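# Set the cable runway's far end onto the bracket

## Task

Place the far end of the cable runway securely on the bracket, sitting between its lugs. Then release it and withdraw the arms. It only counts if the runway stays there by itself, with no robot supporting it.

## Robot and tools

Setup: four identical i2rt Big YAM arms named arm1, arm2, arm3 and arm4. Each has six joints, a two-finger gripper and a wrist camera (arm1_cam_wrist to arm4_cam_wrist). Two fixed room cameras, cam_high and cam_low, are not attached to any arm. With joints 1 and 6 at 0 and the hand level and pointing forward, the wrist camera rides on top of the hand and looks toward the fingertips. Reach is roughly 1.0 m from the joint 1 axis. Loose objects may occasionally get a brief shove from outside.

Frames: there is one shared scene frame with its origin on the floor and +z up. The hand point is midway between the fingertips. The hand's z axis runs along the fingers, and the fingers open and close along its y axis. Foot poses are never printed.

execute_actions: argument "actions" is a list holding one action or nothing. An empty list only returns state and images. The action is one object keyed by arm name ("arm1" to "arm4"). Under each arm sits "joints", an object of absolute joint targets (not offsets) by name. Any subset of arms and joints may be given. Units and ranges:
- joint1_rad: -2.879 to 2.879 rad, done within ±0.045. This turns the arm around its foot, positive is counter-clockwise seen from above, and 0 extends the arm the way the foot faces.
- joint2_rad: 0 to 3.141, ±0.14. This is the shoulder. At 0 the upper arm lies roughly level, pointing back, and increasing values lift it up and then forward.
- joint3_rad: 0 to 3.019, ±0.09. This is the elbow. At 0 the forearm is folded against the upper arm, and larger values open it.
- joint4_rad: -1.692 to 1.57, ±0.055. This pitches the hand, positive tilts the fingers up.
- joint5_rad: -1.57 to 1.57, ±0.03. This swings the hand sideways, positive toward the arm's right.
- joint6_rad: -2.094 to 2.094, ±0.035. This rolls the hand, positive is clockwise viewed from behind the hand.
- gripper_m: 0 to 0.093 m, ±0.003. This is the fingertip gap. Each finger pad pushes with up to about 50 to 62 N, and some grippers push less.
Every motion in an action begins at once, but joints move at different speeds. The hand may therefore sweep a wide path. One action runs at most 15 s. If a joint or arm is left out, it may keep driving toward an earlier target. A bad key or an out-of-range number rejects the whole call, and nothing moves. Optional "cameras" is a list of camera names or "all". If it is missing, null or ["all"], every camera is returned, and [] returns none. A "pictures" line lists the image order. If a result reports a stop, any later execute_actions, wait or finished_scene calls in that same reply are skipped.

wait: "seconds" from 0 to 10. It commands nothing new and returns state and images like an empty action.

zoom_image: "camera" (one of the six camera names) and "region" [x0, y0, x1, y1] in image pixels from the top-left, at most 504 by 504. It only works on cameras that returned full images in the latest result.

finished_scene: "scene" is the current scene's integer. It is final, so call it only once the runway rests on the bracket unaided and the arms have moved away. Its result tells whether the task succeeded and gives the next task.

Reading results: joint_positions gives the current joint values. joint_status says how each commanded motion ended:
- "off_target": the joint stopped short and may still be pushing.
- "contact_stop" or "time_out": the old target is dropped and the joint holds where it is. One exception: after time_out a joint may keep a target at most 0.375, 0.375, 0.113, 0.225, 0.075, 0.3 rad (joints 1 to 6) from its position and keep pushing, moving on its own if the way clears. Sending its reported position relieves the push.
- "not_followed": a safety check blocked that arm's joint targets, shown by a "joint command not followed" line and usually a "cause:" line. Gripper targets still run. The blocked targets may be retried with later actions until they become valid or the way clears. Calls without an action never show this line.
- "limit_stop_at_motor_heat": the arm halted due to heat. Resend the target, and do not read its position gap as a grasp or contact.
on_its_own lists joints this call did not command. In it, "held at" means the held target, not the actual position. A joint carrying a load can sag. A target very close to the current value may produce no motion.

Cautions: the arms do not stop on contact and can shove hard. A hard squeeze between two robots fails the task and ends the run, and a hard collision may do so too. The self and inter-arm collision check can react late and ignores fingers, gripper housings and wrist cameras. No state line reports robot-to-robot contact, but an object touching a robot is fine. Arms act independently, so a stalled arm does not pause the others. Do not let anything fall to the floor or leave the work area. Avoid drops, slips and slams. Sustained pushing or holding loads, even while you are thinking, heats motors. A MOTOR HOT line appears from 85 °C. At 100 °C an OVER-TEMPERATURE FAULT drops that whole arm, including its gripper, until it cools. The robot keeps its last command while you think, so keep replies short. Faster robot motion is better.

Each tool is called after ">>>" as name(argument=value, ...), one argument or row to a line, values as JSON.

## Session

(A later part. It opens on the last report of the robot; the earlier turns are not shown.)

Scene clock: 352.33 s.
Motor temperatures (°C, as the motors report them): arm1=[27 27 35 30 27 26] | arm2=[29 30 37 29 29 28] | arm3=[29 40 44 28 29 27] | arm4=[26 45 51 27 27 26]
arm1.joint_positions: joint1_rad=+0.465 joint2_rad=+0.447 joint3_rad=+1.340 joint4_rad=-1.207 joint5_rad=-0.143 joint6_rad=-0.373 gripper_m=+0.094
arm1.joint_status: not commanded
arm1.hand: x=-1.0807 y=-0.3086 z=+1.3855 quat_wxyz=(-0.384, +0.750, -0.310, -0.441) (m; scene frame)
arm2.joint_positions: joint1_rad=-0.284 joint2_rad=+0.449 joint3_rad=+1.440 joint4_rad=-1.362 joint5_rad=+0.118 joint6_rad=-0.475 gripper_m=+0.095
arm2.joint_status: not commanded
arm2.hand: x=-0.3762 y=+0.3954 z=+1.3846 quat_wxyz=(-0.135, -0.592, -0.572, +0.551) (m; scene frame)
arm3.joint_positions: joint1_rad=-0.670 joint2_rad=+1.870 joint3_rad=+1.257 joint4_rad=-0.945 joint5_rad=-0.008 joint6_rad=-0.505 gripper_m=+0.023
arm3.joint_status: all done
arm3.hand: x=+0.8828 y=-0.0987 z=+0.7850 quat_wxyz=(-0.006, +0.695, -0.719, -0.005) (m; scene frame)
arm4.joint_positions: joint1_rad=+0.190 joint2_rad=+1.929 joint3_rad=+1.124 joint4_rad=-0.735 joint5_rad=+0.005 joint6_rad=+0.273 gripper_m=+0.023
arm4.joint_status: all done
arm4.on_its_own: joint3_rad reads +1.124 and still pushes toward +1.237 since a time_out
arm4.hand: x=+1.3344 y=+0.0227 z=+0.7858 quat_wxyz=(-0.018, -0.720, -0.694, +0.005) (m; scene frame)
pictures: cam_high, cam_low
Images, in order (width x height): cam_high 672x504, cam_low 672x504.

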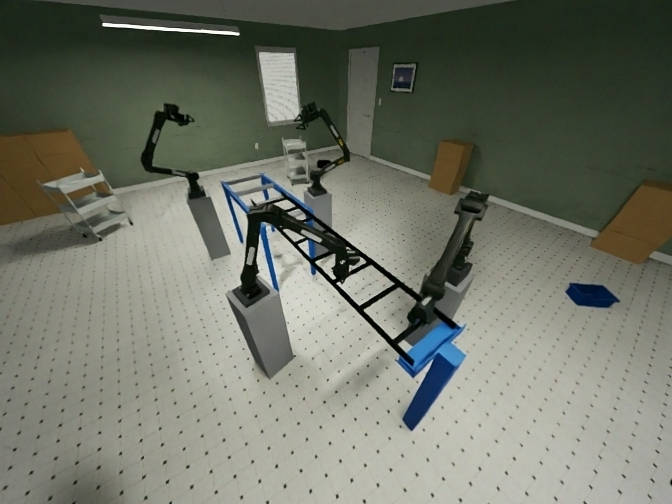

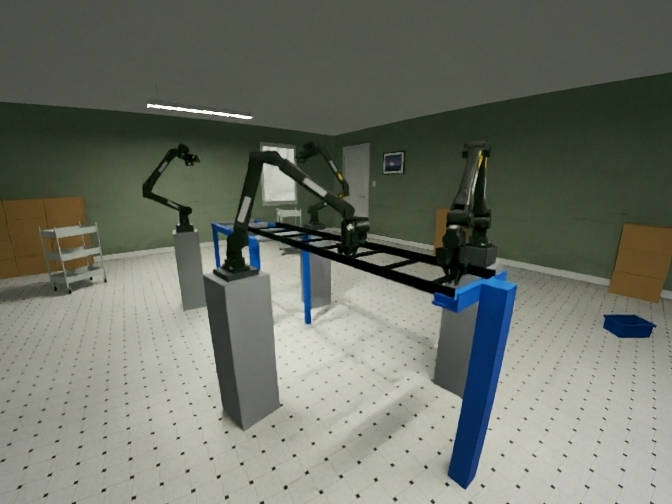

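>>> execute_actions(
  actions=[
    {"arm3":{"joints":{"joint2_rad":1.82,"joint3_rad":1.283,"joint4_rad":-0.93}},"arm4":{"joints":{"joint2_rad":1.895,"joint3_rad":1.205,"joint4_rad":-0.702}}},
  ],
  cameras=["cam_high","cam_low"],
)

>>> zoom_image(
  camera="cam_high",
  region=[385, 295, 485, 395],
)

>>> zoom_image(
  camera="cam_low",
  region=[420, 245, 520, 325],
)

Scene clock: 360.93 s.
Motor temperatures (°C, as the motors report them): arm1=[27 27 35 30 27 26] | arm2=[29 30 37 29 29 28] | arm3=[29 40 44 28 29 27] | arm4=[26 44 51 27 27 26]
arm1.joint_positions: joint1_rad=+0.465 joint2_rad=+0.447 joint3_rad=+1.340 joint4_rad=-1.207 joint5_rad=-0.143 joint6_rad=-0.373 gripper_m=+0.094
arm1.joint_status: not commanded
arm1.hand: x=-1.0807 y=-0.3086 z=+1.3855 quat_wxyz=(-0.384, +0.750, -0.310, -0.441) (m; scene frame)
arm2.joint_positions: joint1_rad=-0.284 joint2_rad=+0.449 joint3_rad=+1.440 joint4_rad=-1.362 joint5_rad=+0.118 joint6_rad=-0.475 gripper_m=+0.095
arm2.joint_status: not commanded
arm2.hand: x=-0.3762 y=+0.3954 z=+1.3846 quat_wxyz=(-0.135, -0.592, -0.572, +0.551) (m; scene frame)
arm3.joint_positions: joint1_rad=-0.670 joint2_rad=+1.880 joint3_rad=+1.252 joint4_rad=-0.934 joint5_rad=-0.009 joint6_rad=-0.505 gripper_m=+0.023
arm3.joint_status: all done
arm3.hand: x=+0.8823 y=-0.0991 z=+0.7789 quat_wxyz=(-0.005, +0.695, -0.719, -0.005) (m; scene frame)
arm4.joint_positions: joint1_rad=+0.190 joint2_rad=+1.949 joint3_rad=+1.124 joint4_rad=-0.722 joint5_rad=+0.007 joint6_rad=+0.273 gripper_m=+0.023
arm4.joint_status: all done
arm4.hand: x=+1.3340 y=+0.0231 z=+0.7769 quat_wxyz=(-0.014, -0.720, -0.694, +0.005) (m; scene frame)
pictures: cam_high, cam_low
Images, in order (width x height): cam_high 672x504, cam_low 672x504.

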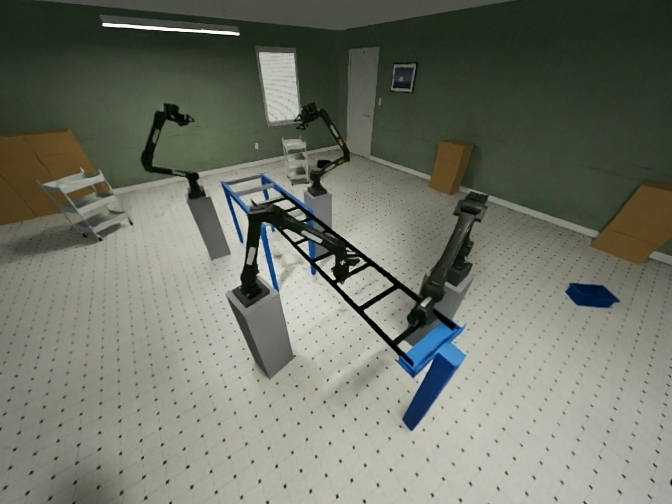

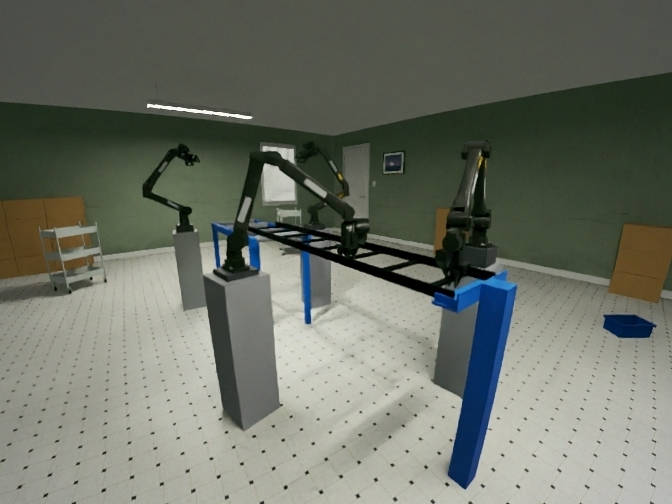

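Region (385, 295, 485, 395) of cam_high's 672x504 image, scaled by 5.040, with more detail than that image has.

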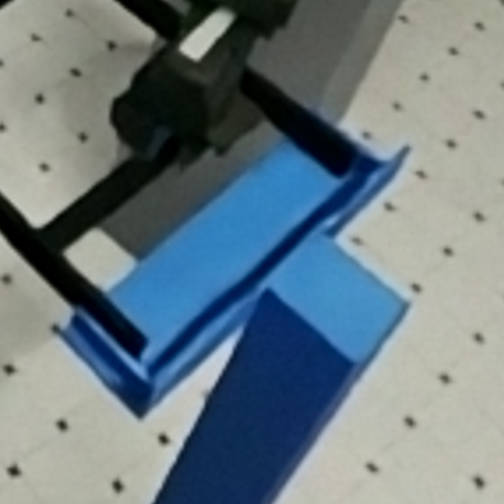

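Region (420, 245, 520, 325) of cam_low's 672x504 image, scaled by 5.040, with more detail than that image has; it fills the top 403 rows of this view, and the rest is white.

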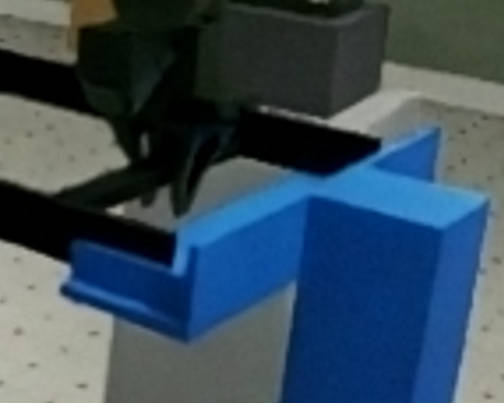

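>>> execute_actions(
  actions=[
    {"arm3":{"joints":{"joint1_rad":-0.672,"joint2_rad":1.87,"joint3_rad":1.272,"joint6_rad":-0.505}},"arm4":{"joints":{"joint1_rad":0.19,"joint2_rad":1.94,"joint3_rad":1.155,"joint4_rad":-0.712,"joint6_rad":0.273}}},
  ],
  cameras=["cam_low"],
)

>>> zoom_image(
  camera="cam_low",
  region=[420, 245, 520, 325],
)

Scene clock: 367.40 s.
Motor temperatures (°C, as the motors report them): arm1=[27 27 35 30 27 26] | arm2=[29 30 37 29 29 28] | arm3=[29 40 44 28 29 27] | arm4=[26 44 50 27 27 26]
arm1.joint_positions: joint1_rad=+0.465 joint2_rad=+0.447 joint3_rad=+1.340 joint4_rad=-1.207 joint5_rad=-0.143 joint6_rad=-0.373 gripper_m=+0.094
arm1.joint_status: not commanded
arm1.hand: x=-1.0807 y=-0.3086 z=+1.3855 quat_wxyz=(-0.384, +0.750, -0.310, -0.441) (m; scene frame)
arm2.joint_positions: joint1_rad=-0.284 joint2_rad=+0.449 joint3_rad=+1.440 joint4_rad=-1.362 joint5_rad=+0.118 joint6_rad=-0.475 gripper_m=+0.095
arm2.joint_status: not commanded
arm2.hand: x=-0.3762 y=+0.3954 z=+1.3846 quat_wxyz=(-0.135, -0.592, -0.572, +0.551) (m; scene frame)
arm3.joint_positions: joint1_rad=-0.670 joint2_rad=+1.887 joint3_rad=+1.251 joint4_rad=-0.931 joint5_rad=-0.011 joint6_rad=-0.505 gripper_m=+0.023
arm3.joint_status: all done
arm3.hand: x=+0.8816 y=-0.0998 z=+0.7747 quat_wxyz=(-0.002, +0.695, -0.719, -0.005) (m; scene frame)
arm4.joint_positions: joint1_rad=+0.190 joint2_rad=+1.960 joint3_rad=+1.124 joint4_rad=-0.719 joint5_rad=+0.009 joint6_rad=+0.273 gripper_m=+0.023
arm4.joint_status: all done
arm4.hand: x=+1.3334 y=+0.0245 z=+0.7716 quat_wxyz=(-0.010, -0.720, -0.694, +0.003) (m; scene frame)
pictures: cam_low
Images, in order (width x height): cam_low 672x504.

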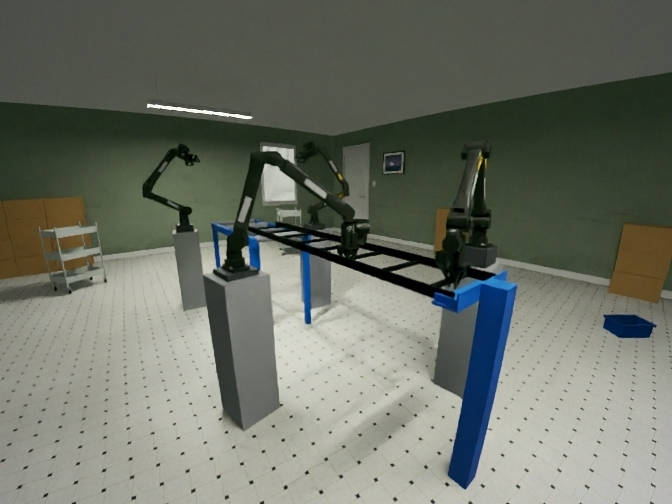

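Region (420, 245, 520, 325) of cam_low's 672x504 image, scaled by 5.040, with more detail than that image has; it fills the top 403 rows of this view, and the rest is white.

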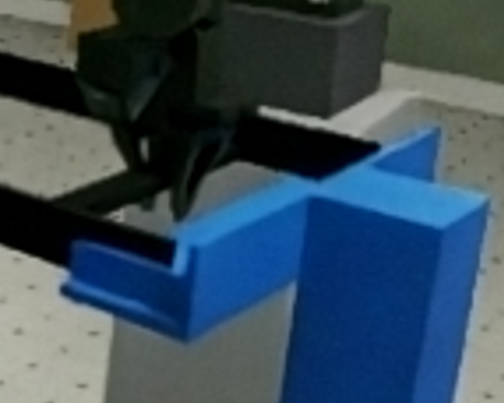

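>>> execute_actions(
  actions=[
    {"arm3":{"joints":{"gripper_m":0.06}},"arm4":{"joints":{"gripper_m":0.048}}},
  ],
  cameras=["cam_low","arm4_cam_wrist","arm3_cam_wrist"],
)

>>> zoom_image(
  camera="cam_low",
  region=[420, 245, 520, 325],
)

Scene clock: 370.53 s.
Motor temperatures (°C, as the motors report them): arm1=[27 27 35 30 27 26] | arm2=[29 30 37 29 29 28] | arm3=[29 39 44 28 29 27] | arm4=[26 44 49 27 27 26]
arm1.joint_positions: joint1_rad=+0.465 joint2_rad=+0.447 joint3_rad=+1.340 joint4_rad=-1.207 joint5_rad=-0.143 joint6_rad=-0.373 gripper_m=+0.094
arm1.joint_status: not commanded
arm1.hand: x=-1.0807 y=-0.3086 z=+1.3855 quat_wxyz=(-0.384, +0.750, -0.310, -0.441) (m; scene frame)
arm2.joint_positions: joint1_rad=-0.284 joint2_rad=+0.449 joint3_rad=+1.440 joint4_rad=-1.362 joint5_rad=+0.118 joint6_rad=-0.475 gripper_m=+0.095
arm2.joint_status: not commanded
arm2.hand: x=-0.3762 y=+0.3954 z=+1.3846 quat_wxyz=(-0.135, -0.592, -0.572, +0.551) (m; scene frame)
arm3.joint_positions: joint1_rad=-0.670 joint2_rad=+1.887 joint3_rad=+1.251 joint4_rad=-0.931 joint5_rad=-0.004 joint6_rad=-0.505 gripper_m=+0.060
arm3.joint_status: all done
arm3.hand: x=+0.8827 y=-0.1003 z=+0.7751 quat_wxyz=(-0.003, +0.695, -0.719, -0.002) (m; scene frame)
arm4.joint_positions: joint1_rad=+0.190 joint2_rad=+1.958 joint3_rad=+1.125 joint4_rad=-0.719 joint5_rad=+0.003 joint6_rad=+0.273 gripper_m=+0.048
arm4.joint_status: all done
arm4.hand: x=+1.3347 y=+0.0241 z=+0.7725 quat_wxyz=(-0.013, -0.720, -0.694, +0.001) (m; scene frame)
pictures: arm3_cam_wrist, arm4_cam_wrist, cam_low
Images, in order (width x height): arm3_cam_wrist 616x616, arm4_cam_wrist 616x616, cam_low 672x504.

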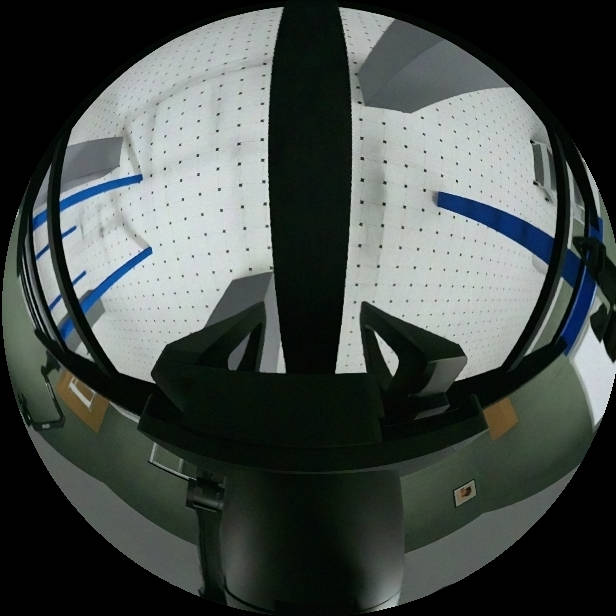

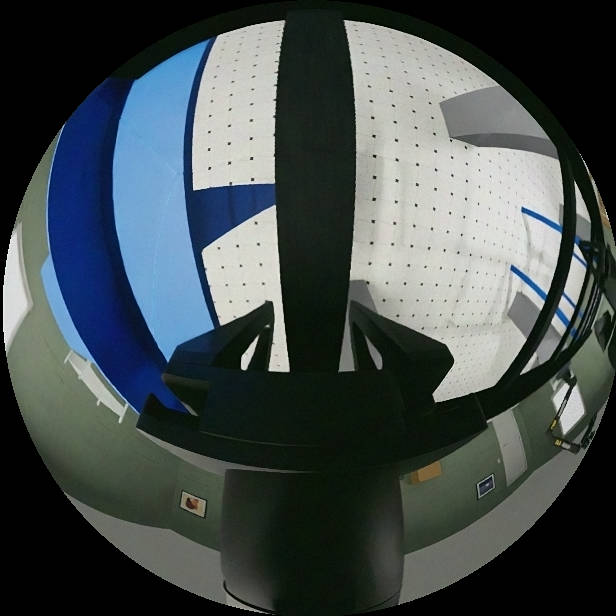

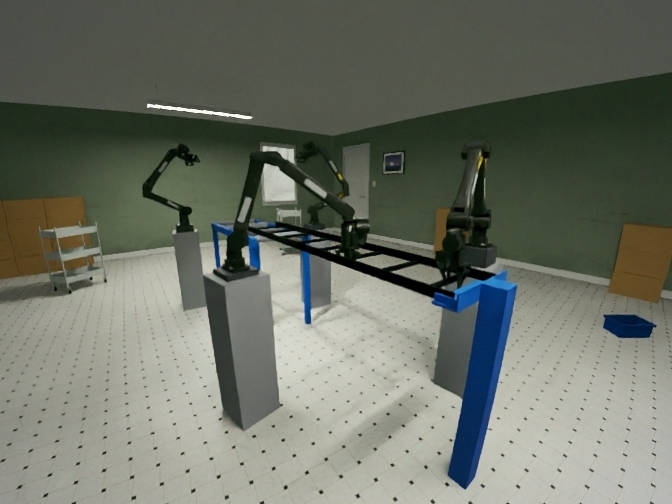

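Region (420, 245, 520, 325) of cam_low's 672x504 image, scaled by 5.040, with more detail than that image has; it fills the top 403 rows of this view, and the rest is white.

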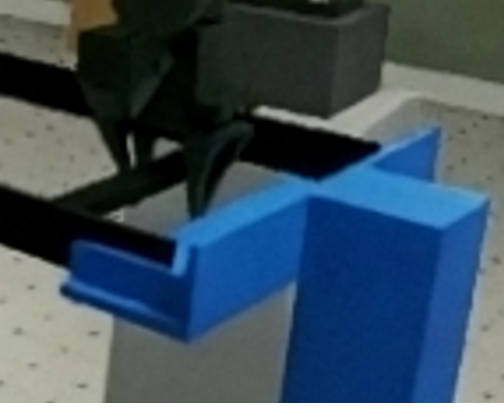

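>>> execute_actions(
  actions=[
    {"arm3":{"joints":{"joint2_rad":1.1}},"arm4":{"joints":{"joint2_rad":1.1}}},
  ],
  cameras=["cam_high","cam_low"],
)

>>> zoom_image(
  camera="cam_high",
  region=[385, 295, 485, 395],
)

>>> zoom_image(
  camera="cam_low",
  region=[420, 245, 520, 325],
)

Scene clock: 375.97 s.
Motor temperatures (°C, as the motors report them): arm1=[27 27 35 30 27 26] | arm2=[29 30 37 29 29 28] | arm3=[29 39 44 28 29 27] | arm4=[26 44 48 27 27 26]
arm1.joint_positions: joint1_rad=+0.465 joint2_rad=+0.447 joint3_rad=+1.340 joint4_rad=-1.207 joint5_rad=-0.143 joint6_rad=-0.373 gripper_m=+0.094
arm1.joint_status: not commanded
arm1.hand: x=-1.0807 y=-0.3086 z=+1.3855 quat_wxyz=(-0.384, +0.750, -0.310, -0.441) (m; scene frame)
arm2.joint_positions: joint1_rad=-0.284 joint2_rad=+0.449 joint3_rad=+1.440 joint4_rad=-1.362 joint5_rad=+0.118 joint6_rad=-0.475 gripper_m=+0.095
arm2.joint_status: not commanded
arm2.hand: x=-0.3762 y=+0.3954 z=+1.3846 quat_wxyz=(-0.135, -0.592, -0.572, +0.551) (m; scene frame)
arm3.joint_positions: joint1_rad=-0.670 joint2_rad=+1.089 joint3_rad=+1.251 joint4_rad=-0.931 joint5_rad=-0.004 joint6_rad=-0.505 gripper_m=+0.060
arm3.joint_status: all done
arm3.hand: x=+0.8551 y=-0.1457 z=+1.1660 quat_wxyz=(-0.377, +0.640, -0.661, -0.103) (m; scene frame)
arm4.joint_positions: joint1_rad=+0.190 joint2_rad=+1.088 joint3_rad=+1.125 joint4_rad=-0.719 joint5_rad=+0.003 joint6_rad=+0.273 gripper_m=+0.048
arm4.joint_status: all done
arm4.hand: x=+1.3259 y=+0.0350 z=+1.2023 quat_wxyz=(-0.375, -0.652, -0.623, +0.215) (m; scene frame)
pictures: cam_high, cam_low
Images, in order (width x height): cam_high 672x504, cam_low 672x504.

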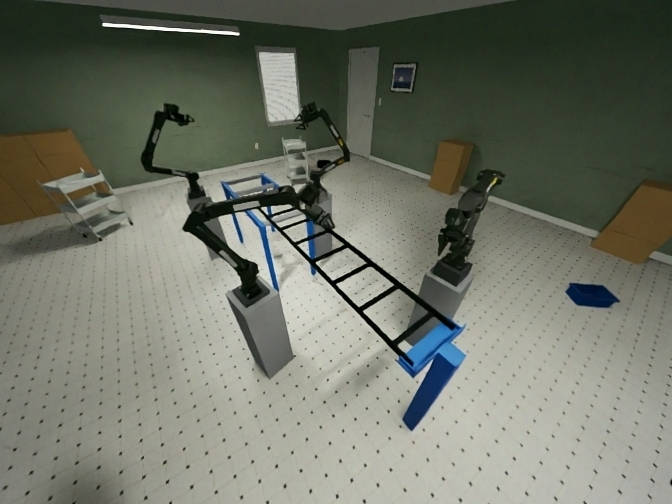

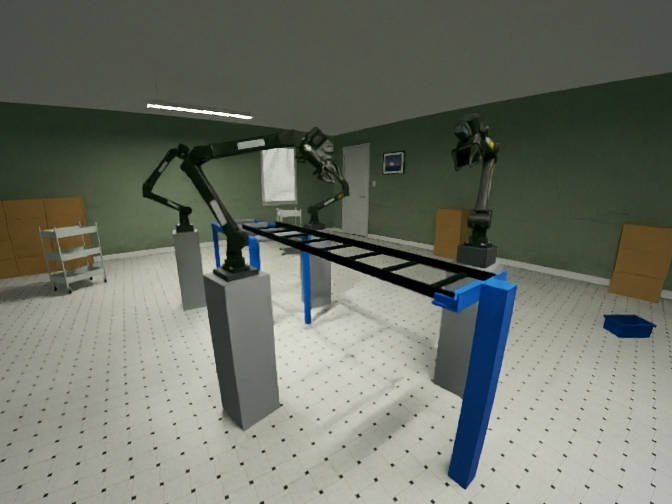

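Region (385, 295, 485, 395) of cam_high's 672x504 image, scaled by 5.040, with more detail than that image has.

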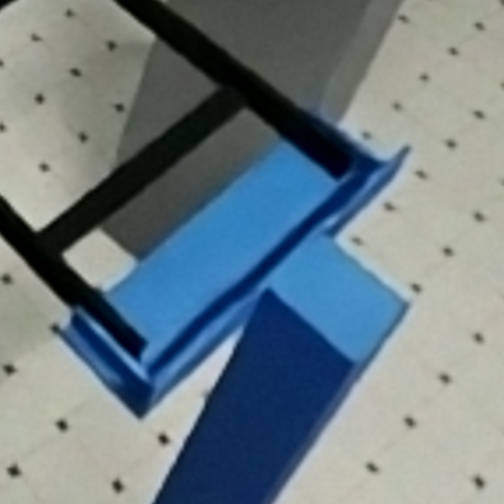

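Region (420, 245, 520, 325) of cam_low's 672x504 image, scaled by 5.040, with more detail than that image has; it fills the top 403 rows of this view, and the rest is white.

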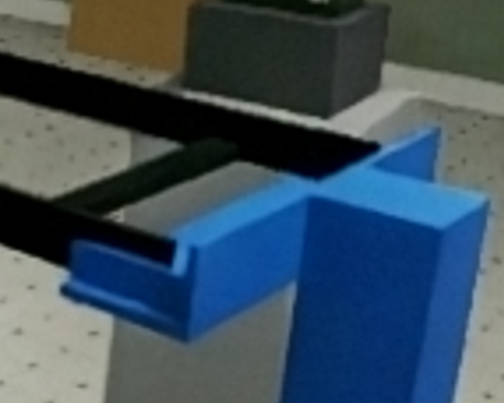

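The runway's far end is resting on the bracket between the lugs, and both arms are clear.

>>> finished_scene(
  scene=2,
)

The scene is finished: the task was done.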